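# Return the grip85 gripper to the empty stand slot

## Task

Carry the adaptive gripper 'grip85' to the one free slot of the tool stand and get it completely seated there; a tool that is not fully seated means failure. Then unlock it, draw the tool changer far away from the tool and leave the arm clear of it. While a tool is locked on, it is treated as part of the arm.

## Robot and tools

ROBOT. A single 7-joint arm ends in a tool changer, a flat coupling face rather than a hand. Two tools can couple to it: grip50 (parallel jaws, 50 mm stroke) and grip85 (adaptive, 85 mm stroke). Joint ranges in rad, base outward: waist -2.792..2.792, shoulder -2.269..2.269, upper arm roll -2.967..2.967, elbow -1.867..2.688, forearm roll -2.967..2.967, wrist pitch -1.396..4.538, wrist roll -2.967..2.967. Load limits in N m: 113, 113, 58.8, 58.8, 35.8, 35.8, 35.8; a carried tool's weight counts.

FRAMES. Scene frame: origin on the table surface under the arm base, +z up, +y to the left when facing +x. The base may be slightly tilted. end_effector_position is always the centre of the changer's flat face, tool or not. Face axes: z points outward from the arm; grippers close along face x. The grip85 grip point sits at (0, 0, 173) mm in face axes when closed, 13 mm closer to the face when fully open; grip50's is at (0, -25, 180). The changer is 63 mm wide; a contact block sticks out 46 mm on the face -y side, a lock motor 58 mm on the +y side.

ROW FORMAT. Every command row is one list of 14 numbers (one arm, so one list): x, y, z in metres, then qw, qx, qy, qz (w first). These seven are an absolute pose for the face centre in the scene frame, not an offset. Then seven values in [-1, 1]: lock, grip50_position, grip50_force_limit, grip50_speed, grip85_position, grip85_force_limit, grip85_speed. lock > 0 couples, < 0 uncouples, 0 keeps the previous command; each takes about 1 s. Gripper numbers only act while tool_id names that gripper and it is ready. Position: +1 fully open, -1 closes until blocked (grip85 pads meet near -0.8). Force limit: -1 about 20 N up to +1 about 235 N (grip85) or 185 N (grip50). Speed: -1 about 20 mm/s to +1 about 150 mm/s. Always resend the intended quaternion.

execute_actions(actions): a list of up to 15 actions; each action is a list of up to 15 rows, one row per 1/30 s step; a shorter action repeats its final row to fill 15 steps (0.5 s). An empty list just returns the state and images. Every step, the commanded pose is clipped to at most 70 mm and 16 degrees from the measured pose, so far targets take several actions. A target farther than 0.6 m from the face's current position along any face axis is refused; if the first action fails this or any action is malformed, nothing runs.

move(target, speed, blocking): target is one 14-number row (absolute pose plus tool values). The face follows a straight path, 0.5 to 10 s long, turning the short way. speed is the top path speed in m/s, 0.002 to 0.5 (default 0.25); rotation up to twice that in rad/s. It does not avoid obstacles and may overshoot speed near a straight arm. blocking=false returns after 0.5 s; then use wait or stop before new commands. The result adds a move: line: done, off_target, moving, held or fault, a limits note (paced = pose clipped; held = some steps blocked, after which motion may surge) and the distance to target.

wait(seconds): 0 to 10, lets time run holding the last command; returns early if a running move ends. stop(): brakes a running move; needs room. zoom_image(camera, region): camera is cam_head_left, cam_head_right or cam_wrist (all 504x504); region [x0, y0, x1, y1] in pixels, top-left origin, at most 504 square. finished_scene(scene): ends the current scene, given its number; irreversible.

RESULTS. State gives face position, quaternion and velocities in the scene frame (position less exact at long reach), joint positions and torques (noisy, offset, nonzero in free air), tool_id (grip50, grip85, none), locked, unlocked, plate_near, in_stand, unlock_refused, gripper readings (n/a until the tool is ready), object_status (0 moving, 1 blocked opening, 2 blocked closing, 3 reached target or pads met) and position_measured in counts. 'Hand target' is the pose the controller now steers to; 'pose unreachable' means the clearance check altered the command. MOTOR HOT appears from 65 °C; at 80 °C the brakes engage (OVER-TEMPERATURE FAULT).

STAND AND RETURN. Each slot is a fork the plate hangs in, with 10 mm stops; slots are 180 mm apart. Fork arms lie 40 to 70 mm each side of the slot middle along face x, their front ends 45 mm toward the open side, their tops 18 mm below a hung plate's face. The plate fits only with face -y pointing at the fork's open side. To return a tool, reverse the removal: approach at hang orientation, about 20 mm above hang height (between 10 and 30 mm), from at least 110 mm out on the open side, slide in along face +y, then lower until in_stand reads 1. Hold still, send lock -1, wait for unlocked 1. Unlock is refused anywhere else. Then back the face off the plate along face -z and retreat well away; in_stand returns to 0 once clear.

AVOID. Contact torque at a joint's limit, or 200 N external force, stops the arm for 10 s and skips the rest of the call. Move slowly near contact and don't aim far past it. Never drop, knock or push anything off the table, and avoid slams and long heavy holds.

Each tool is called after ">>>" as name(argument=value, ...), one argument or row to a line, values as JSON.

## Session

>>> move(
  target=[0.5,0.1,0.5,0,0.7071,0.7071,0,0,1,0,0,1,0,0],
)

Scene clock: 1.93 s.
end_effector_position=(+0.4997, +0.0999, +0.4993) locked=0 unlocked=1 plate_near=0 in_stand=0 unlock_refused=0 tool_id=none grip50_position_measured=n/a grip50_object_status=n/a grip85_position_measured=n/a grip85_object_status=n/a end_effector_quat_wxyz=(+0.000, +0.707, +0.707, +0.000) end_effector_velocity=(-0.000, -0.000, -0.000) end_effector_angular_velocity=(-0.000, +0.001, -0.000)
Joint positions: [ 0.191 -0.084  0.216  1.984 -0.028  0.491 -1.128]
Joint velocities: [-0.    -0.     0.    -0.    -0.    -0.001  0.   ]
Joint torques (N m, as the joint torque sensors report them, + toward a larger angle): [ -1.52  33.43   0.99 -30.11  -2.94   3.51  -0.48]
Motor temperatures (°C, as the motors report them): [28 31 27 30 32 29 32]
Hand target: +0.500, +0.100, +0.499; +0.000, +0.707, +0.707, -0.000
Off the commanded pose: 0.001 m, 0 deg.
move: done

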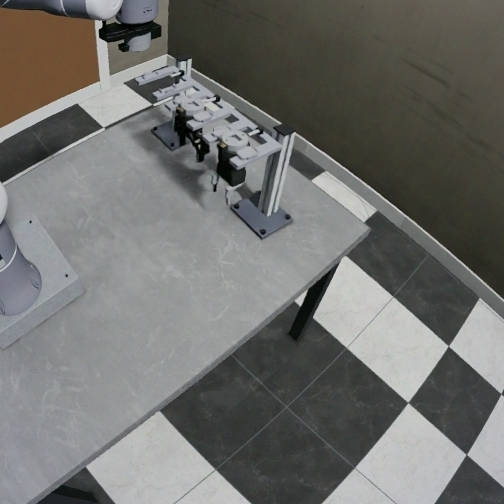

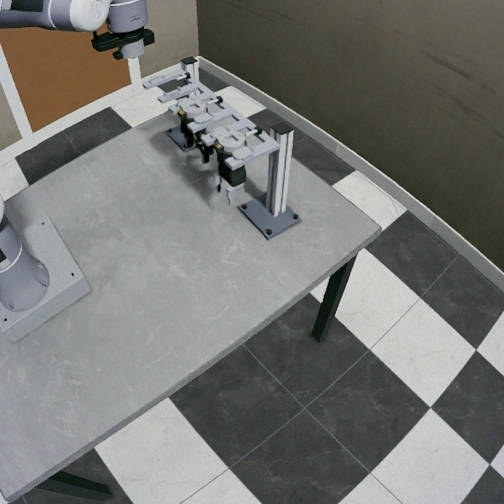

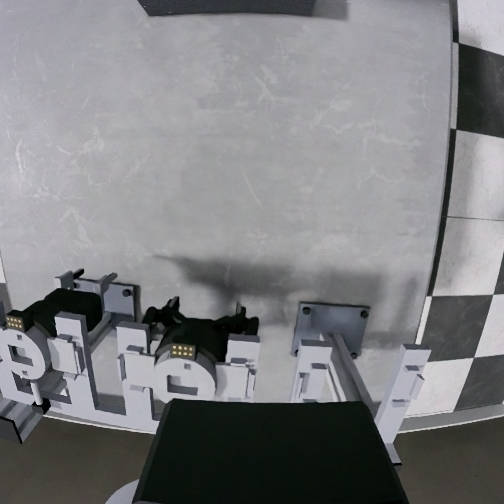

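>>> move(
  target=[0.62,0.037,0.34,0,0.7547,0.6561,0,0,1,0,0,1,0,0],
  speed=0.15,
)

Scene clock: 5.03 s.
end_effector_position=(+0.6200, +0.0375, +0.3402) locked=0 unlocked=1 plate_near=0 in_stand=0 unlock_refused=0 tool_id=none grip50_position_measured=n/a grip50_object_status=n/a grip85_position_measured=n/a grip85_object_status=n/a end_effector_quat_wxyz=(-0.000, +0.755, +0.656, -0.000) end_effector_velocity=(-0.000, +0.001, +0.000) end_effector_angular_velocity=(+0.001, -0.000, +0.001)
Joint positions: [ 0.144 -0.539  0.087  1.834 -0.073  0.796 -1.136]
Joint velocities: [ 0.     0.001  0.001 -0.    -0.    -0.    -0.   ]
Joint torques (N m, as the joint torque sensors report them, + toward a larger angle): [ -1.5   50.01   2.7  -25.86  -2.65   4.76  -0.51]
Motor temperatures (°C, as the motors report them): [28 31 27 30 32 29 32]
Hand target: +0.620, +0.038, +0.340; -0.000, +0.755, +0.656, +0.000
Off the commanded pose: 0.001 m, 0 deg.
move: done

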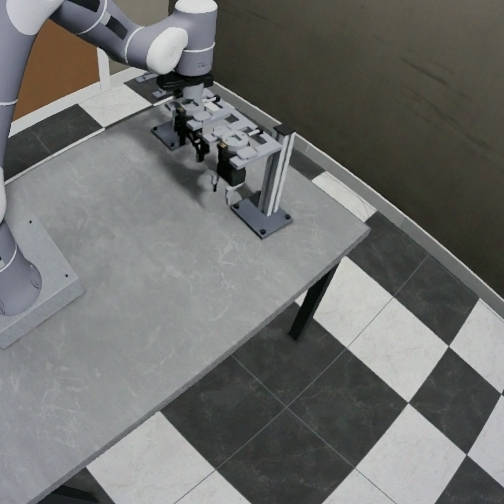

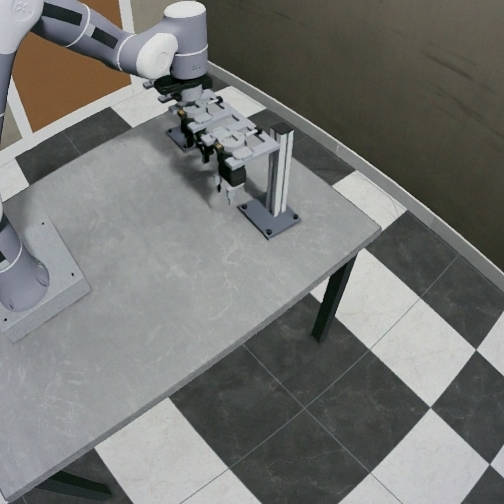

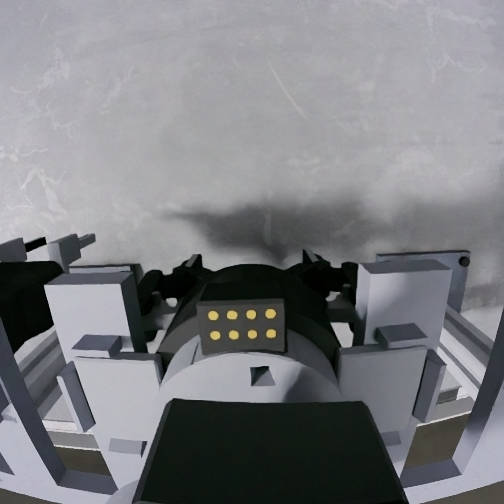

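>>> move(
  target=[0.6276,0.032,0.34,0,0.7373,0.6756,0,0,1,0,0,1,0,0],
  speed=0.03,
)

>>> zoom_image(
  camera="cam_wrist",
  region=[0,200,504,400],
)

Scene clock: 9.13 s.
end_effector_position=(+0.6276, +0.0320, +0.3400) locked=0 unlocked=1 plate_near=0 in_stand=0 unlock_refused=0 tool_id=none grip50_position_measured=n/a grip50_object_status=n/a grip85_position_measured=n/a grip85_object_status=n/a end_effector_quat_wxyz=(-0.000, +0.738, +0.675, +0.000) end_effector_velocity=(+0.000, +0.000, +0.000) end_effector_angular_velocity=(+0.000, -0.000, +0.001)
Joint positions: [ 0.128 -0.554  0.093  1.81  -0.078  0.787 -1.196]
Joint velocities: [ 0.     0.     0.    -0.    -0.     0.    -0.001]
Joint torques (N m, as the joint torque sensors report them, + toward a larger angle): [ -0.26  49.71   2.96 -26.42  -3.36   3.52  -0.73]
Motor temperatures (°C, as the motors report them): [28 32 27 31 32 29 32]
Hand target: +0.628, +0.032, +0.340; -0.000, +0.737, +0.676, -0.000
Off the commanded pose: 0.000 m, 0 deg.
move: done

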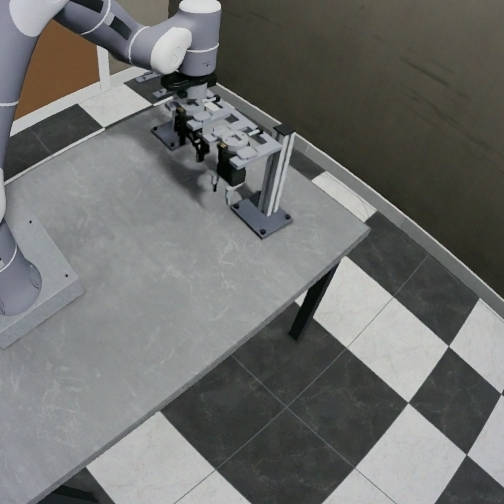

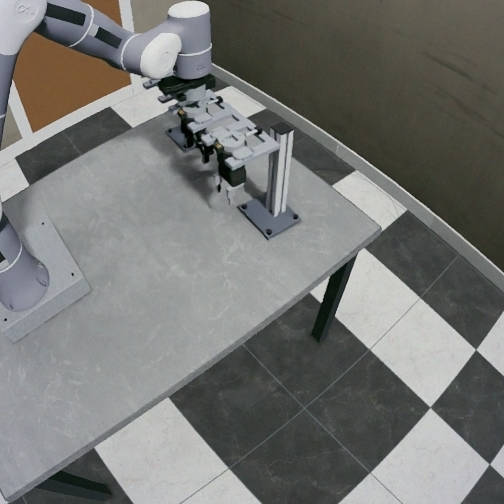

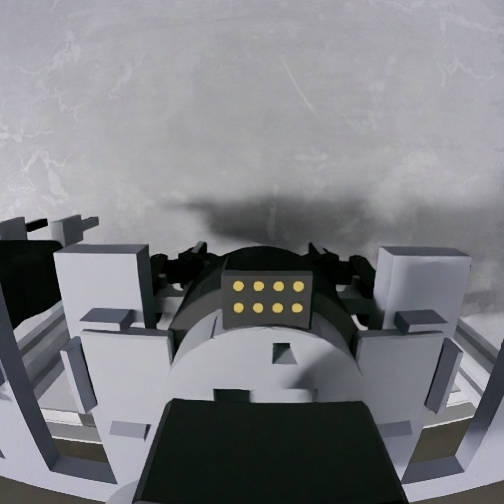

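Region (0, 200, 504, 400) of cam_wrist's 504x504 image, scaled by 1.000; it fills the top 200 rows of this view, and the rest is white.

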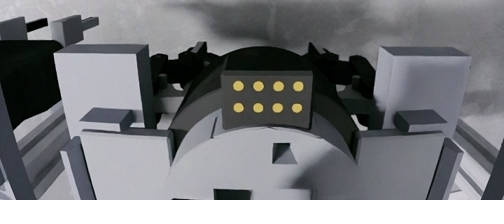

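>>> move(
  target=[0.6278,0.0345,0.325,0,0.7373,0.6756,0,0,1,0,0,1,0,0],
  speed=0.02,
)

>>> move(
  target=[0.6278,0.0345,0.307,0,0.7373,0.6756,0,0,1,0,0,1,0,0],
  speed=0.01,
)

Scene clock: 11.70 s.
end_effector_position=(+0.6277, +0.0345, +0.3250) locked=0 unlocked=1 plate_near=0 in_stand=0 unlock_refused=0 tool_id=none grip50_position_measured=n/a grip50_object_status=n/a grip85_position_measured=n/a grip85_object_status=n/a end_effector_quat_wxyz=(-0.000, +0.737, +0.676, -0.000) end_effector_velocity=(+0.000, -0.000, +0.000) end_effector_angular_velocity=(-0.001, -0.000, -0.000)
Joint positions: [ 0.135 -0.58   0.088  1.816 -0.08   0.819 -1.192]
Joint velocities: [ 0.001  0.    -0.001 -0.     0.     0.    -0.   ]
Joint torques (N m, as the joint torque sensors report them, + toward a larger angle): [ -0.71  50.67   2.07 -24.97  -3.04   4.83   0.4 ]
Motor temperatures (°C, as the motors report them): [28 32 27 31 32 29 32]
Hand target: +0.628, +0.034, +0.325; +0.000, +0.737, +0.676, +0.000
Off the commanded pose: 0.000 m, 0 deg.
move: done

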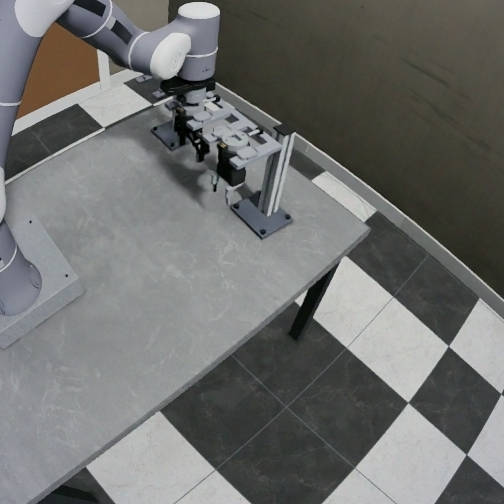

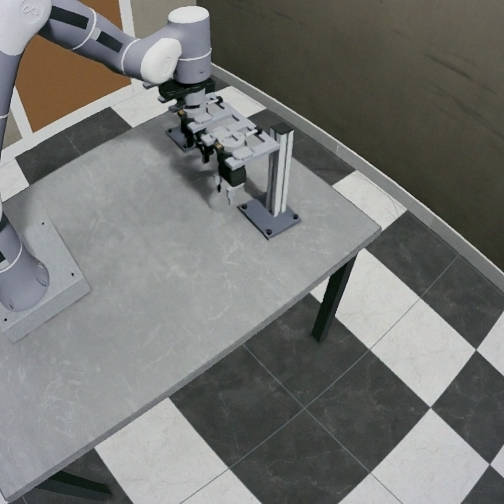

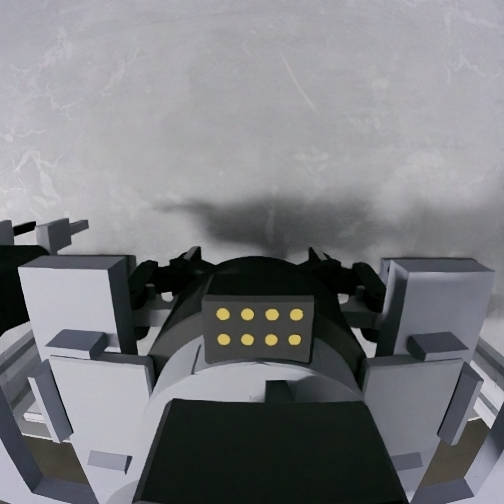

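Scene clock: 13.73 s.
end_effector_position=(+0.6278, +0.0345, +0.3070) locked=0 unlocked=1 plate_near=0 in_stand=0 unlock_refused=0 tool_id=none grip50_position_measured=n/a grip50_object_status=n/a grip85_position_measured=n/a grip85_object_status=n/a end_effector_quat_wxyz=(-0.000, +0.737, +0.676, -0.000) end_effector_velocity=(+0.000, -0.000, -0.000) end_effector_angular_velocity=(-0.001, -0.000, -0.000)
Joint positions: [ 0.141 -0.611  0.08   1.823 -0.08   0.857 -1.192]
Joint velocities: [ 0.001  0.    -0.001  0.     0.    -0.    -0.   ]
Joint torques (N m, as the joint torque sensors report them, + toward a larger angle): [ -0.63  50.74   1.89 -23.93  -2.93   4.93   0.4 ]
Motor temperatures (°C, as the motors report them): [28 32 27 31 32 29 32]
Hand target: +0.628, +0.035, +0.307; -0.000, +0.737, +0.676, +0.000
Off the commanded pose: 0.000 m, 0 deg.
move: done

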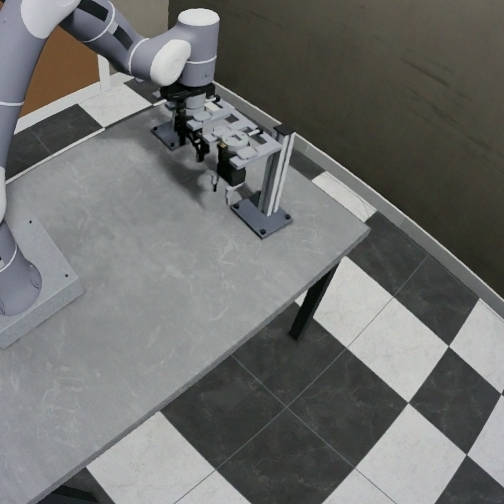

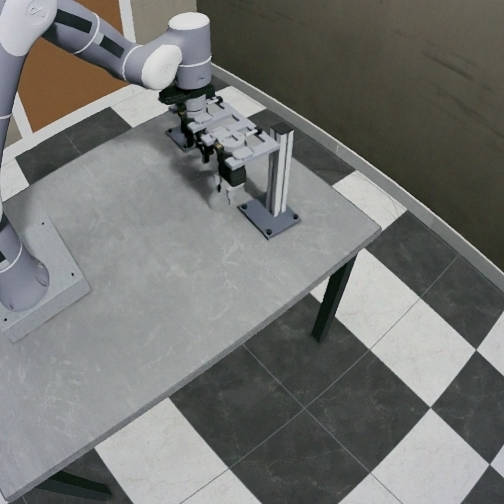

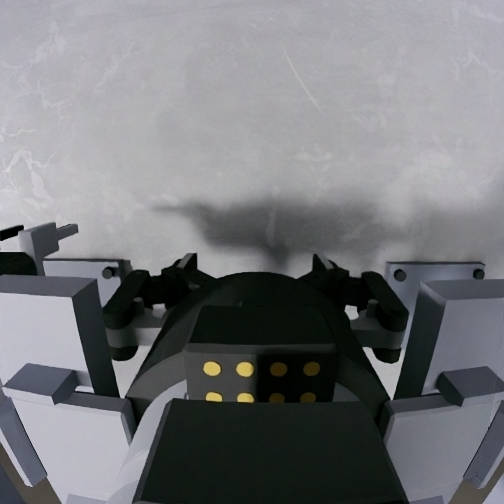

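>>> move(
  target=[0.6278,0.0345,0.299,0,0.7373,0.6756,0,0,1,0,0,1,0,0],
  speed=0.005,
)

Scene clock: 17.90 s.
end_effector_position=(+0.6279, +0.0348, +0.3017) locked=0 unlocked=1 plate_near=1 in_stand=1 unlock_refused=0 tool_id=none grip50_position_measured=n/a grip50_object_status=n/a grip85_position_measured=n/a grip85_object_status=n/a end_effector_quat_wxyz=(+0.001, +0.737, +0.676, +0.001) end_effector_velocity=(+0.000, +0.000, +0.000) end_effector_angular_velocity=(-0.000, -0.001, +0.000)
Joint positions: [ 0.144 -0.621  0.078  1.826 -0.081  0.872 -1.192]
Joint velocities: [ 0.  0. -0.  0. -0.  0. -0.]
Joint torques (N m, as the joint torque sensors report them, + toward a larger angle): [ -0.4   24.36  -0.57 -25.23  -2.14   7.69   1.45]
Motor temperatures (°C, as the motors report them): [28 32 27 31 32 29 32]
Hand target: +0.628, +0.034, +0.299; -0.000, +0.737, +0.676, -0.000
Off the commanded pose: 0.003 m, 0 deg.
move: done

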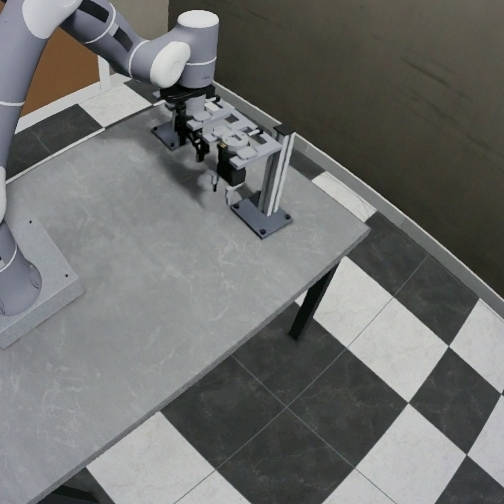

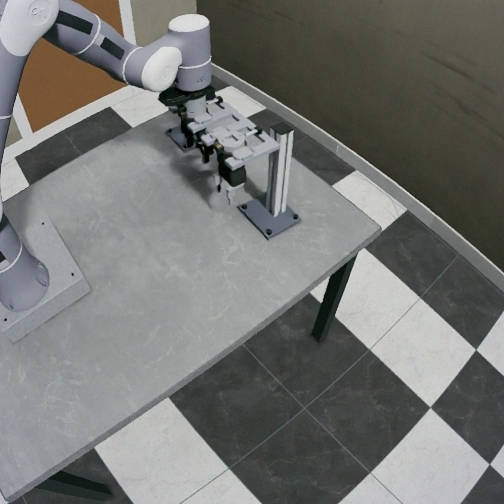

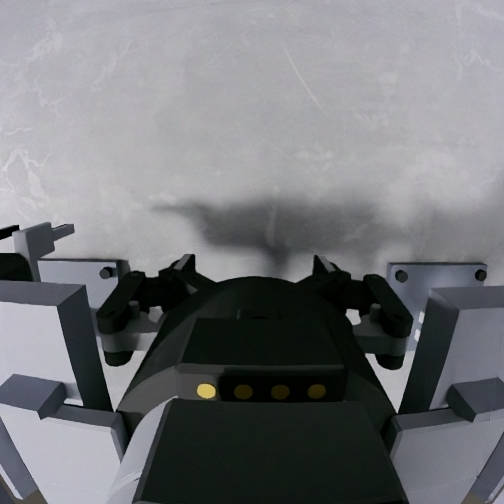

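>>> execute_actions(
  actions=[
    [[0.6279,0.0348,0.301,0,0.7373,0.6756,0,1,1,0,0,1,0,0]],
    [[0.6279,0.0348,0.301,0,0.7373,0.6756,0,1,1,0,0,1,0,0]],
    [[0.6279,0.0348,0.301,0,0.7373,0.6756,0,1,1,0,0,1,0,0]],
  ],
)

>>> move(
  target=[0.6279,0.0348,0.322,0,0.7373,0.6756,0,0,1,0,0,1,0,0],
  speed=0.03,
)

>>> move(
  target=[0.5034,0.0457,0.322,0,0.7373,0.6756,0,0,1,0,0,1,0,0],
  speed=0.08,
)

>>> move(
  target=[0.5191,0.225,0.322,0,0.7373,0.6756,0,0,1,0,0,1,0,0],
  speed=0.1,
)

>>> move(
  target=[0.6436,0.2141,0.322,0,0.7373,0.6756,0,0,1,0,0,1,0,0],
  speed=0.05,
)

Scene clock: 26.20 s.
end_effector_position=(+0.6275, +0.0350, +0.3014) locked=1 unlocked=0 plate_near=1 in_stand=1 unlock_refused=0 tool_id=grip85 grip50_position_measured=n/a grip50_object_status=n/a grip85_position_measured=n/a grip85_object_status=n/a end_effector_quat_wxyz=(-0.000, +0.737, +0.676, -0.000) end_effector_velocity=(-0.000, +0.000, -0.000) end_effector_angular_velocity=(-0.000, +0.000, +0.000)
Joint positions: [ 0.144 -0.621  0.078  1.826 -0.081  0.869 -1.192]
Joint velocities: [ 0. -0.  0.  0.  0. -0. -0.]
Joint torques (N m, as the joint torque sensors report them, + toward a larger angle): [ -2.32  51.35   0.84 -33.76  -2.38   7.7    1.66]
Motor temperatures (°C, as the motors report them): [28 32 27 32 32 29 32]
Hand target: +0.628, +0.035, +0.301; -0.000, +0.737, +0.676, -0.000
Off the commanded pose: 0.001 m, 0 deg.

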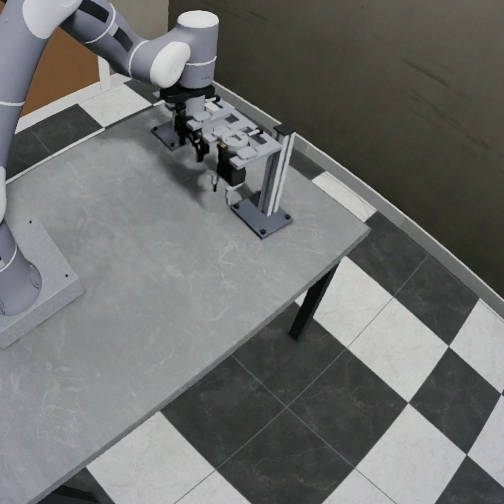

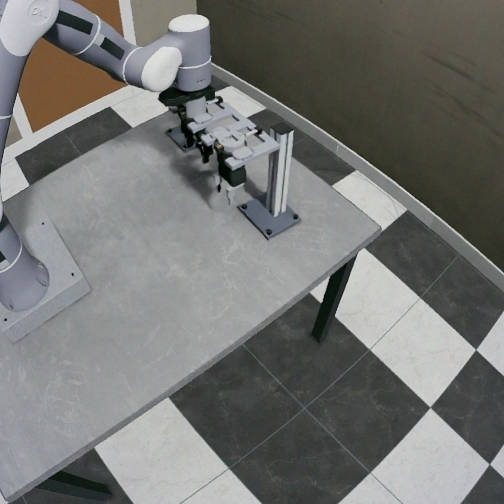

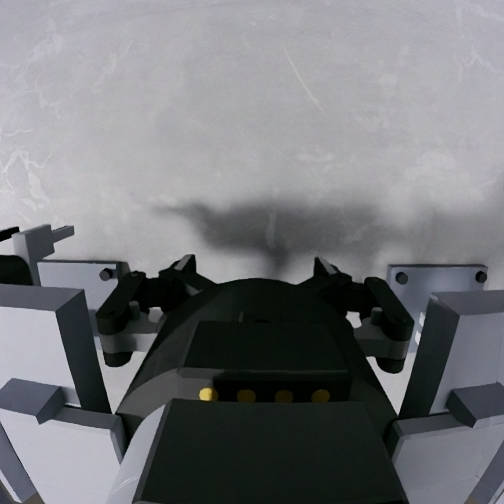

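Scene clock: 27.13 s.
end_effector_position=(+0.6280, +0.0348, +0.3221) locked=1 unlocked=0 plate_near=1 in_stand=0 unlock_refused=0 tool_id=grip85 grip50_position_measured=n/a grip50_object_status=n/a grip85_position_measured=n/a grip85_object_status=n/a end_effector_quat_wxyz=(+0.000, +0.737, +0.676, +0.000) end_effector_velocity=(-0.000, +0.000, -0.000) end_effector_angular_velocity=(+0.001, +0.001, +0.000)
Joint positions: [ 0.139 -0.585  0.084  1.817 -0.078  0.826 -1.192]
Joint velocities: [-0.001 -0.     0.001 -0.     0.    -0.    -0.   ]
Joint torques (N m, as the joint torque sensors report them, + toward a larger angle): [ -1.22  58.09   3.31 -30.1   -3.23   4.77  -0.48]
Motor temperatures (°C, as the motors report them): [28 32 27 32 32 29 32]
Hand target: +0.628, +0.035, +0.322; +0.000, +0.737, +0.676, -0.000
Off the commanded pose: 0.000 m, 0 deg.
move: done

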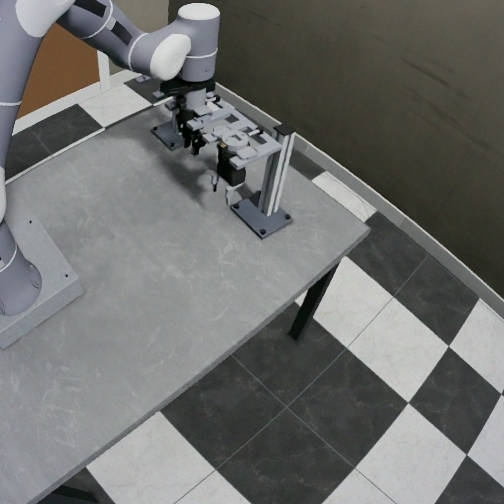

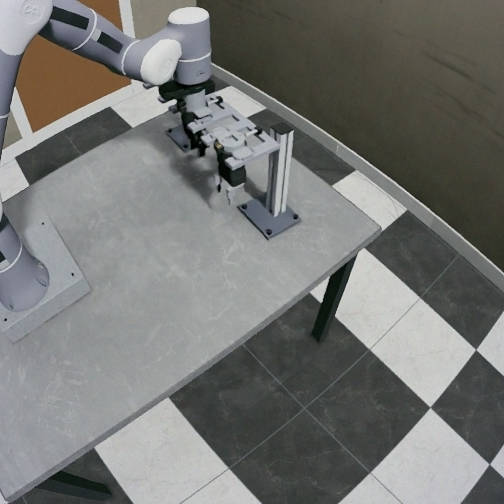

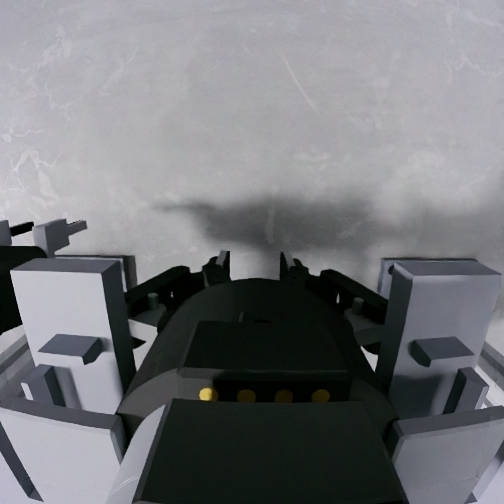

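Scene clock: 29.00 s.
end_effector_position=(+0.5032, +0.0452, +0.3218) locked=1 unlocked=0 plate_near=1 in_stand=0 unlock_refused=0 tool_id=grip85 grip50_position_measured=n/a grip50_object_status=n/a grip85_position_measured=n/a grip85_object_status=n/a end_effector_quat_wxyz=(-0.000, +0.737, +0.676, -0.000) end_effector_velocity=(+0.000, -0.000, -0.000) end_effector_angular_velocity=(-0.000, +0.000, +0.000)
Joint positions: [ 0.183 -0.367  0.108  2.206 -0.082  0.995 -1.107]
Joint velocities: [ 0.001 -0.    -0.001 -0.     0.    -0.    -0.   ]
Joint torques (N m, as the joint torque sensors report them, + toward a larger angle): [ -0.79  45.04   1.8  -25.88  -3.36   6.08   0.47]
Motor temperatures (°C, as the motors report them): [28 33 27 32 32 29 32]
Hand target: +0.503, +0.045, +0.322; +0.000, +0.737, +0.676, +0.000
Off the commanded pose: 0.001 m, 0 deg.
move: done

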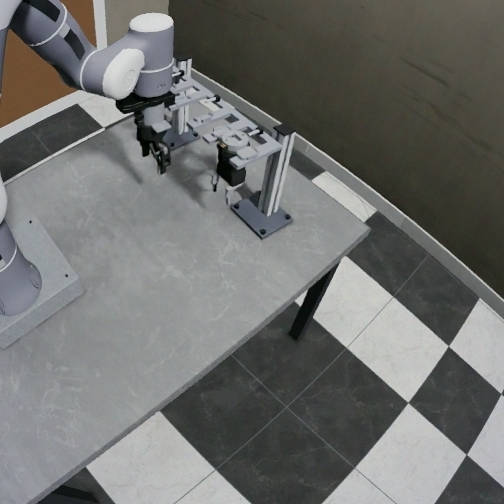

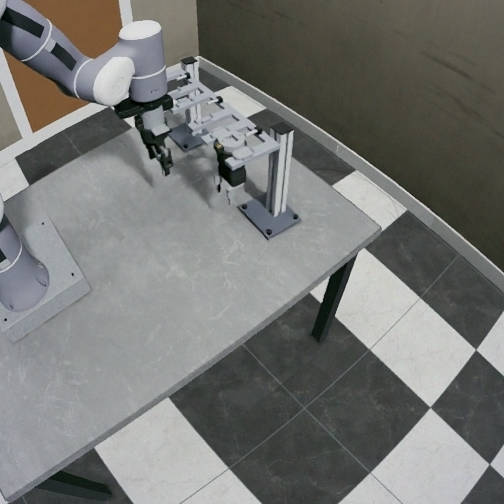

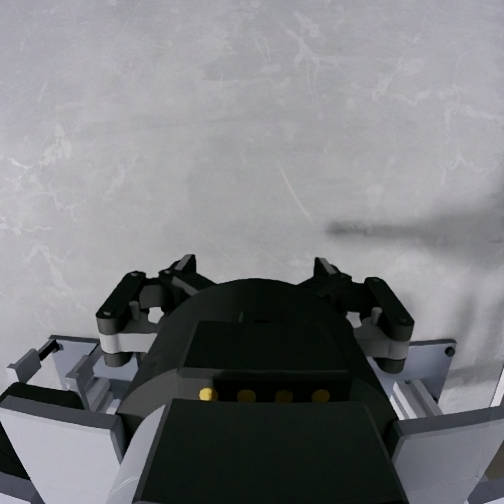

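Scene clock: 31.10 s.
end_effector_position=(+0.5189, +0.2248, +0.3221) locked=1 unlocked=0 plate_near=1 in_stand=0 unlock_refused=0 tool_id=grip85 grip50_position_measured=n/a grip50_object_status=n/a grip85_position_measured=3 grip85_object_status=3 end_effector_quat_wxyz=(+0.001, +0.737, +0.676, +0.000) end_effector_velocity=(+0.000, -0.000, -0.000) end_effector_angular_velocity=(-0.001, +0.000, -0.001)
Joint positions: [ 0.437 -0.482  0.154  2.02  -0.128  0.918 -0.784]
Joint velocities: [ 0.     0.    -0.001  0.    -0.    -0.001  0.   ]
Joint torques (N m, as the joint torque sensors report them, + toward a larger angle): [ -0.59  51.49   3.21 -28.57  -3.28   4.87   0.49]
Motor temperatures (°C, as the motors report them): [28 33 27 32 32 29 32]
Hand target: +0.519, +0.225, +0.322; +0.001, +0.737, +0.676, -0.000
Off the commanded pose: 0.000 m, 0 deg.
move: done

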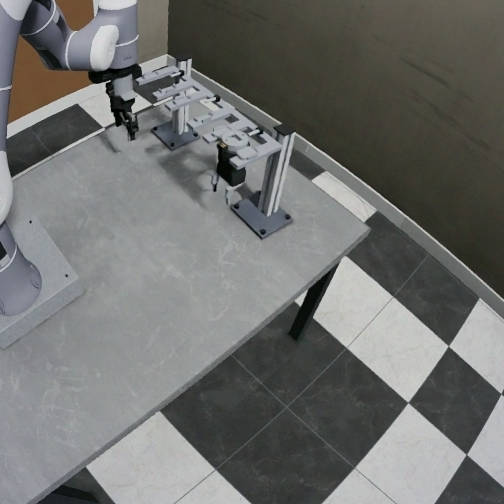

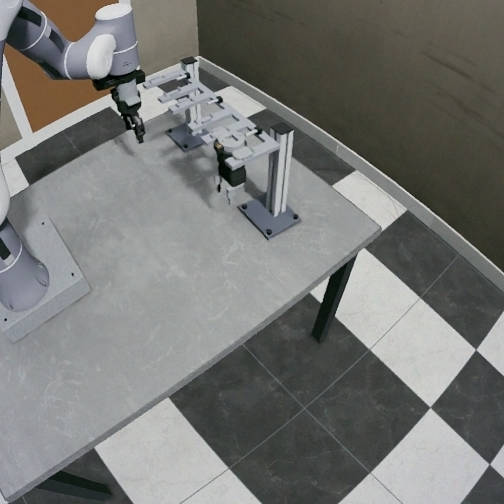

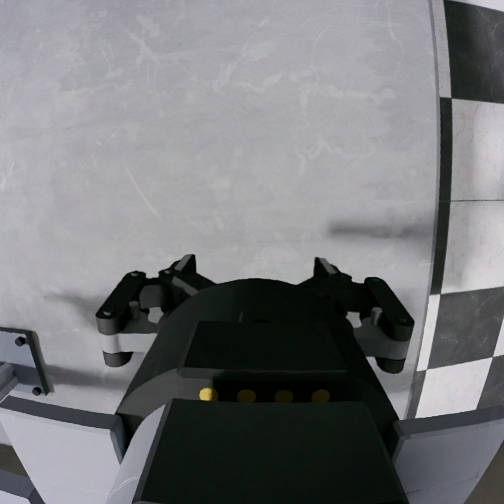

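Scene clock: 33.87 s.
end_effector_position=(+0.6437, +0.2147, +0.3222) locked=1 unlocked=0 plate_near=1 in_stand=0 unlock_refused=0 tool_id=grip85 grip50_position_measured=n/a grip50_object_status=n/a grip85_position_measured=3 grip85_object_status=3 end_effector_quat_wxyz=(-0.000, +0.737, +0.676, +0.000) end_effector_velocity=(-0.000, +0.000, +0.000) end_effector_angular_velocity=(+0.001, -0.000, +0.000)
Joint positions: [ 0.356 -0.688  0.134  1.639 -0.123  0.744 -0.916]
Joint velocities: [-0.001  0.     0.001 -0.001  0.    -0.     0.   ]
Joint torques (N m, as the joint torque sensors report them, + toward a larger angle): [ -1.76  63.7    4.8  -32.68  -3.57   4.8   -0.59]
Motor temperatures (°C, as the motors report them): [28 33 27 33 32 29 32]
Hand target: +0.644, +0.215, +0.322; -0.000, +0.737, +0.676, -0.000
Off the commanded pose: 0.001 m, 0 deg.
move: done

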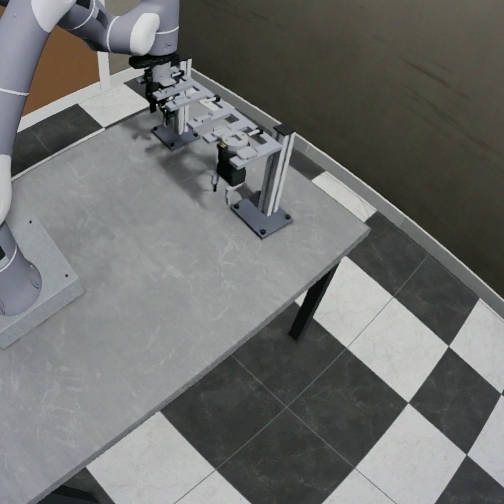

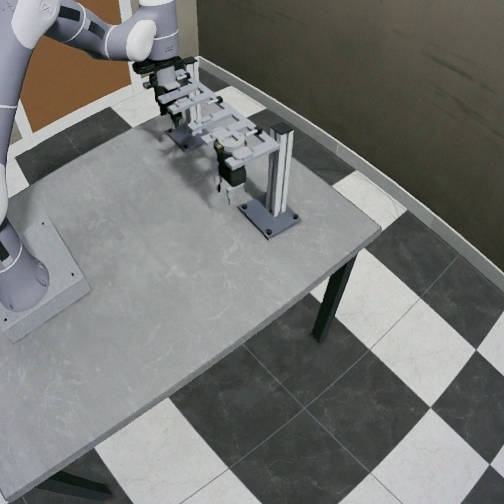

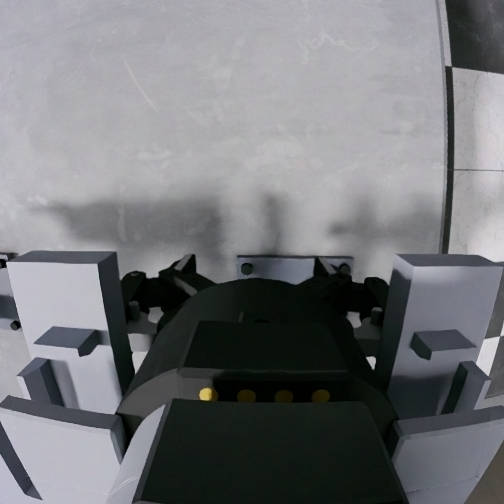

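>>> move(
  target=[0.641,0.2146,0.322,0,0.7373,0.6756,0,0,1,0,0,1,0,0],
  speed=0.01,
)

>>> move(
  target=[0.641,0.2146,0.3005,0,0.7373,0.6756,0,0,1,0,0,1,0,0],
  speed=0.01,
)

Scene clock: 36.77 s.
end_effector_position=(+0.6410, +0.2146, +0.3220) locked=1 unlocked=0 plate_near=1 in_stand=0 unlock_refused=0 tool_id=grip85 grip50_position_measured=n/a grip50_object_status=n/a grip85_position_measured=3 grip85_object_status=3 end_effector_quat_wxyz=(-0.000, +0.737, +0.676, -0.000) end_effector_velocity=(-0.000, +0.000, +0.000) end_effector_angular_velocity=(+0.000, -0.000, +0.000)
Joint positions: [ 0.358 -0.683  0.134  1.648 -0.123  0.748 -0.914]
Joint velocities: [ 0. -0. -0.  0. -0.  0. -0.]
Joint torques (N m, as the joint torque sensors report them, + toward a larger angle): [ -0.58  64.24   4.07 -31.3   -3.85   6.28   0.63]
Motor temperatures (°C, as the motors report them): [28 33 27 33 32 29 32]
Hand target: +0.641, +0.215, +0.322; +0.000, +0.737, +0.676, +0.000
Off the commanded pose: 0.000 m, 0 deg.
move: done

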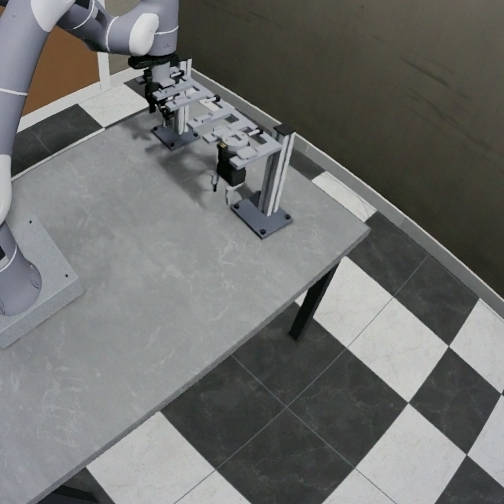

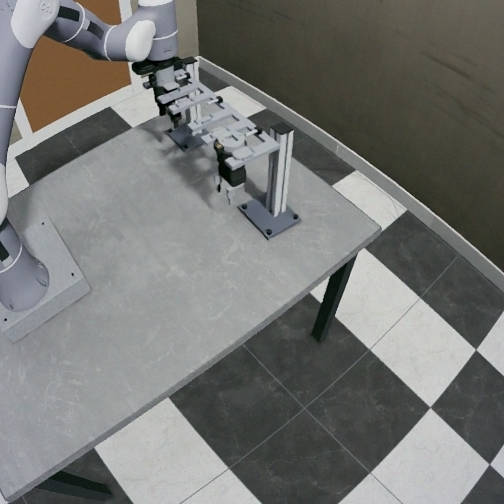

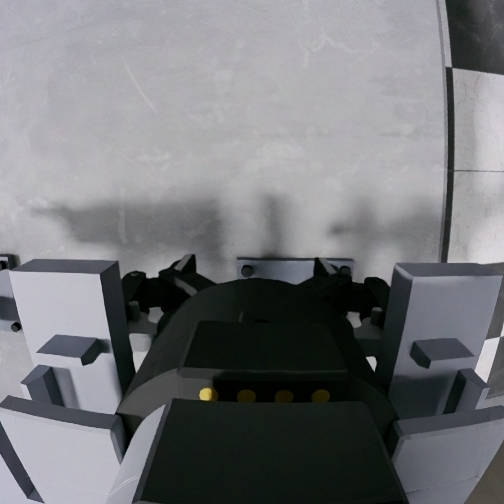

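Scene clock: 39.13 s.
end_effector_position=(+0.6405, +0.2152, +0.3016) locked=1 unlocked=0 plate_near=1 in_stand=1 unlock_refused=0 tool_id=grip85 grip50_position_measured=n/a grip50_object_status=n/a grip85_position_measured=3 grip85_object_status=3 end_effector_quat_wxyz=(-0.000, +0.737, +0.676, -0.000) end_effector_velocity=(+0.000, -0.000, -0.000) end_effector_angular_velocity=(-0.000, +0.000, -0.000)
Joint positions: [ 0.365 -0.715  0.125  1.656 -0.124  0.788 -0.914]
Joint velocities: [-0. -0. -0.  0. -0. -0.  0.]
Joint torques (N m, as the joint torque sensors report them, + toward a larger angle): [ -4.38  52.88   0.09 -33.38  -3.5    8.74   1.26]
Motor temperatures (°C, as the motors report them): [28 34 27 33 32 29 32]
Hand target: +0.641, +0.215, +0.301; -0.000, +0.737, +0.676, -0.000
Off the commanded pose: 0.001 m, 0 deg.
move: done

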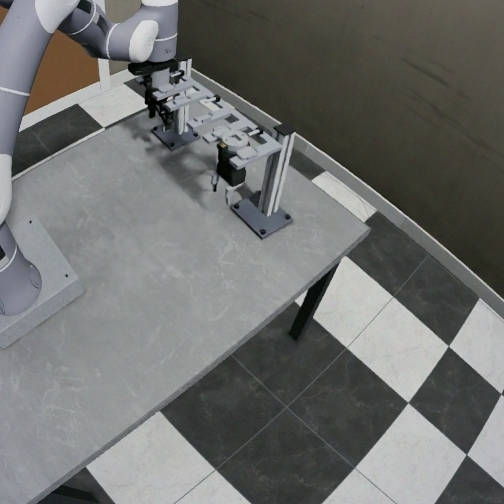

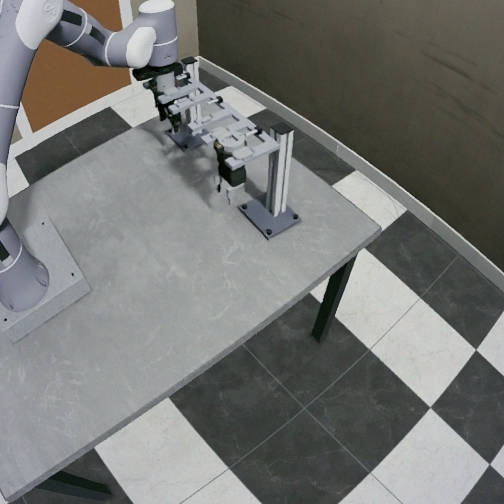

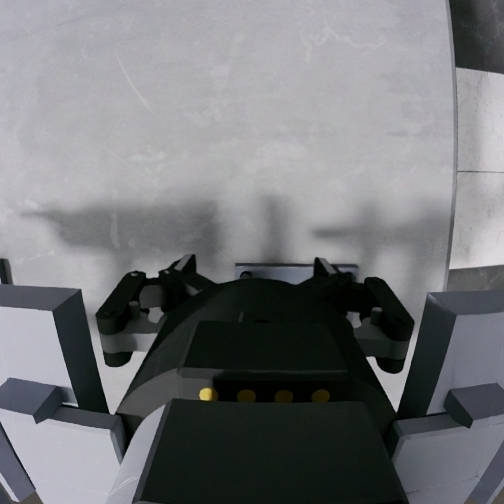

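>>> execute_actions(
  actions=[
    [[0.6405,0.2152,0.3005,0,0.7373,0.6756,0,-1,1,0,0,1,0,0]],
    [[0.6405,0.2152,0.3005,0,0.7373,0.6756,0,-1,1,0,0,1,0,0]],
    [[0.6405,0.2152,0.3005,0,0.7373,0.6756,0,-1,1,0,0,1,0,0]],
  ],
)

>>> move(
  target=[0.6405,0.2152,0.34,0,0.7373,0.6756,0,0,1,0,0,1,0,0],
  speed=0.03,
)

>>> move(
  target=[0.5,0.1,0.5,0,0.7373,0.6756,0,0,1,0,0,1,0,0],
)

>>> finished_scene(
  scene=2,
)

Scene clock: 43.00 s.
end_effector_position=(+0.6403, +0.2153, +0.3013) locked=0 unlocked=1 plate_near=1 in_stand=1 unlock_refused=0 tool_id=none grip50_position_measured=n/a grip50_object_status=n/a grip85_position_measured=n/a grip85_object_status=n/a end_effector_quat_wxyz=(+0.000, +0.737, +0.676, -0.000) end_effector_velocity=(+0.000, -0.000, -0.000) end_effector_angular_velocity=(-0.000, +0.000, -0.000)
Joint positions: [ 0.365 -0.715  0.124  1.657 -0.124  0.789 -0.913]
Joint velocities: [ 0. -0. -0. -0. -0. -0. -0.]
Joint torques (N m, as the joint torque sensors report them, + toward a larger angle): [ -1.49  46.88   2.24 -27.4   -1.78   6.74   1.94]
Motor temperatures (°C, as the motors report them): [28 34 27 34 32 29 32]
Hand target: +0.640, +0.215, +0.301; -0.000, +0.737, +0.676, -0.000
Off the commanded pose: 0.001 m, 0 deg.

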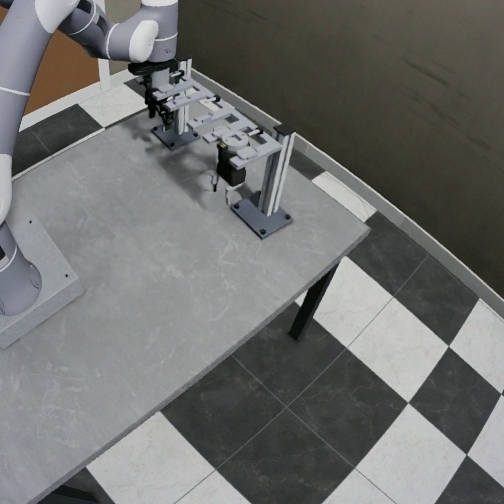

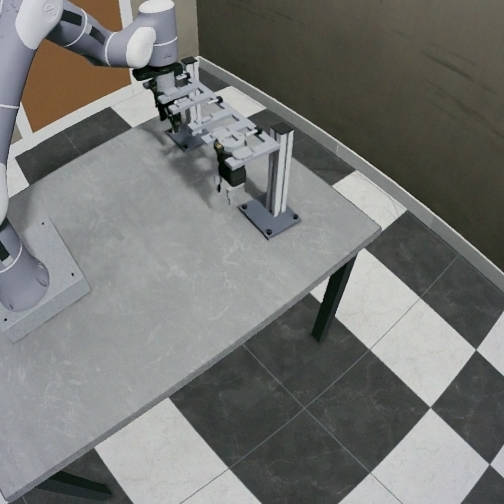

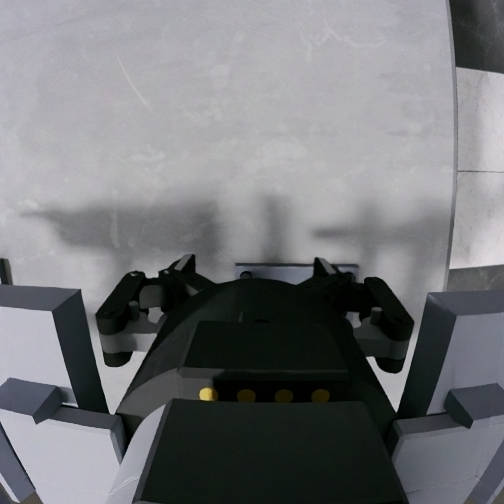

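Scene clock: 44.57 s.
end_effector_position=(+0.6406, +0.2152, +0.3401) locked=0 unlocked=1 plate_near=0 in_stand=0 unlock_refused=0 tool_id=none grip50_position_measured=n/a grip50_object_status=n/a grip85_position_measured=n/a grip85_object_status=n/a end_effector_quat_wxyz=(+0.000, +0.737, +0.676, +0.000) end_effector_velocity=(-0.000, -0.000, +0.000) end_effector_angular_velocity=(+0.001, +0.000, -0.000)
Joint positions: [ 0.357 -0.655  0.138  1.641 -0.119  0.713 -0.915]
Joint velocities: [-0.001 -0.     0.001 -0.    -0.     0.    -0.   ]
Joint torques (N m, as the joint torque sensors report them, + toward a larger angle): [ -2.05  54.15   4.55 -27.1   -2.56   3.37  -0.48]
Motor temperatures (°C, as the motors report them): [28 34 27 34 32 29 32]
Hand target: +0.640, +0.215, +0.340; +0.000, +0.737, +0.676, -0.000
Off the commanded pose: 0.000 m, 0 deg.
move: done

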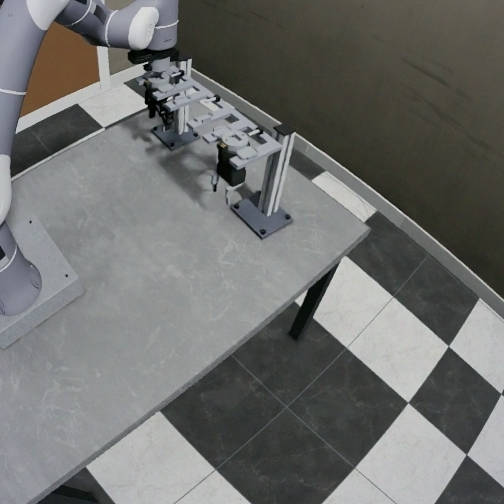

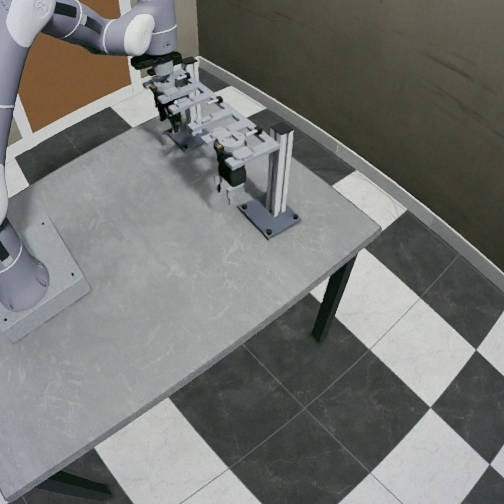

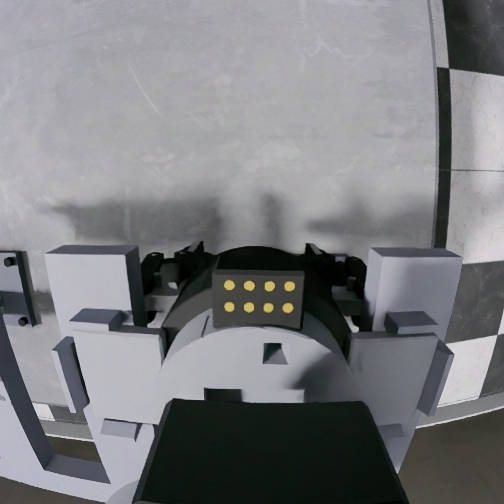

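Scene clock: 45.97 s.
end_effector_position=(+0.5003, +0.0995, +0.4998) locked=0 unlocked=1 plate_near=0 in_stand=0 unlock_refused=0 tool_id=none grip50_position_measured=n/a grip50_object_status=n/a grip85_position_measured=n/a grip85_object_status=n/a end_effector_quat_wxyz=(-0.000, +0.738, +0.675, +0.000) end_effector_velocity=(+0.000, +0.000, -0.001) end_effector_angular_velocity=(-0.000, +0.001, +0.000)
Joint positions: [ 0.222 -0.08   0.183  1.986 -0.023  0.49  -1.043]
Joint velocities: [ 0.    -0.001  0.     0.    -0.     0.     0.   ]
Joint torques (N m, as the joint torque sensors report them, + toward a larger angle): [ -0.63  33.39   1.47 -29.91  -2.83   3.43  -0.58]
Motor temperatures (°C, as the motors report them): [28 34 27 34 32 29 32]
Hand target: +0.500, +0.100, +0.500; -0.000, +0.737, +0.675, +0.000
Off the commanded pose: 0.001 m, 0 deg.
move: done

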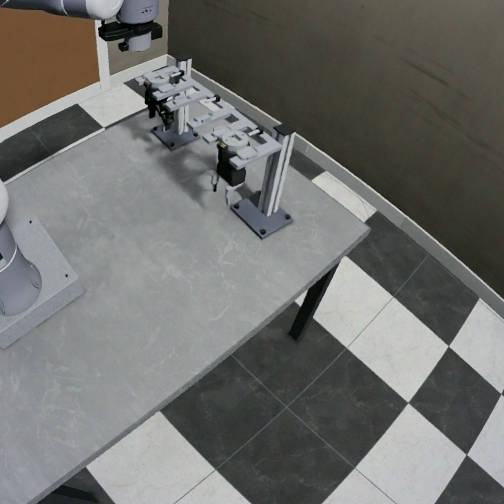

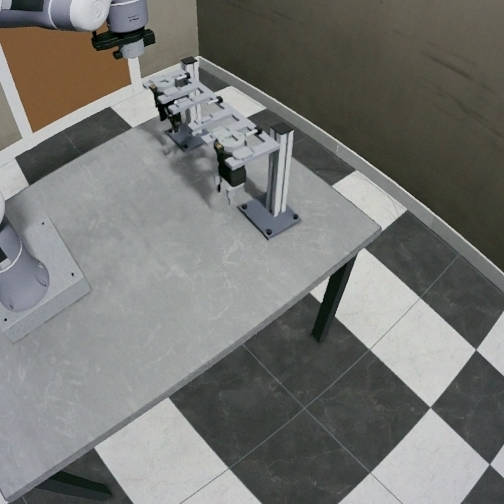

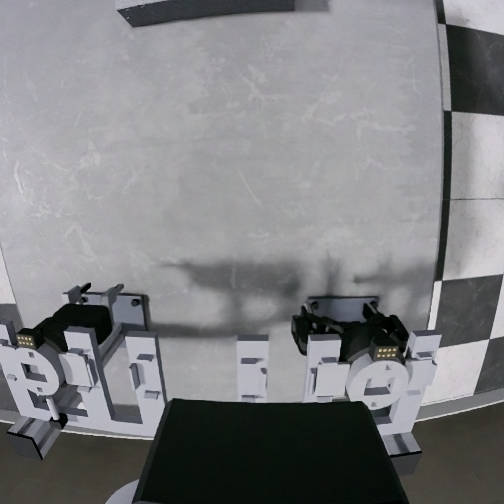

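The scene is finished: the task was done.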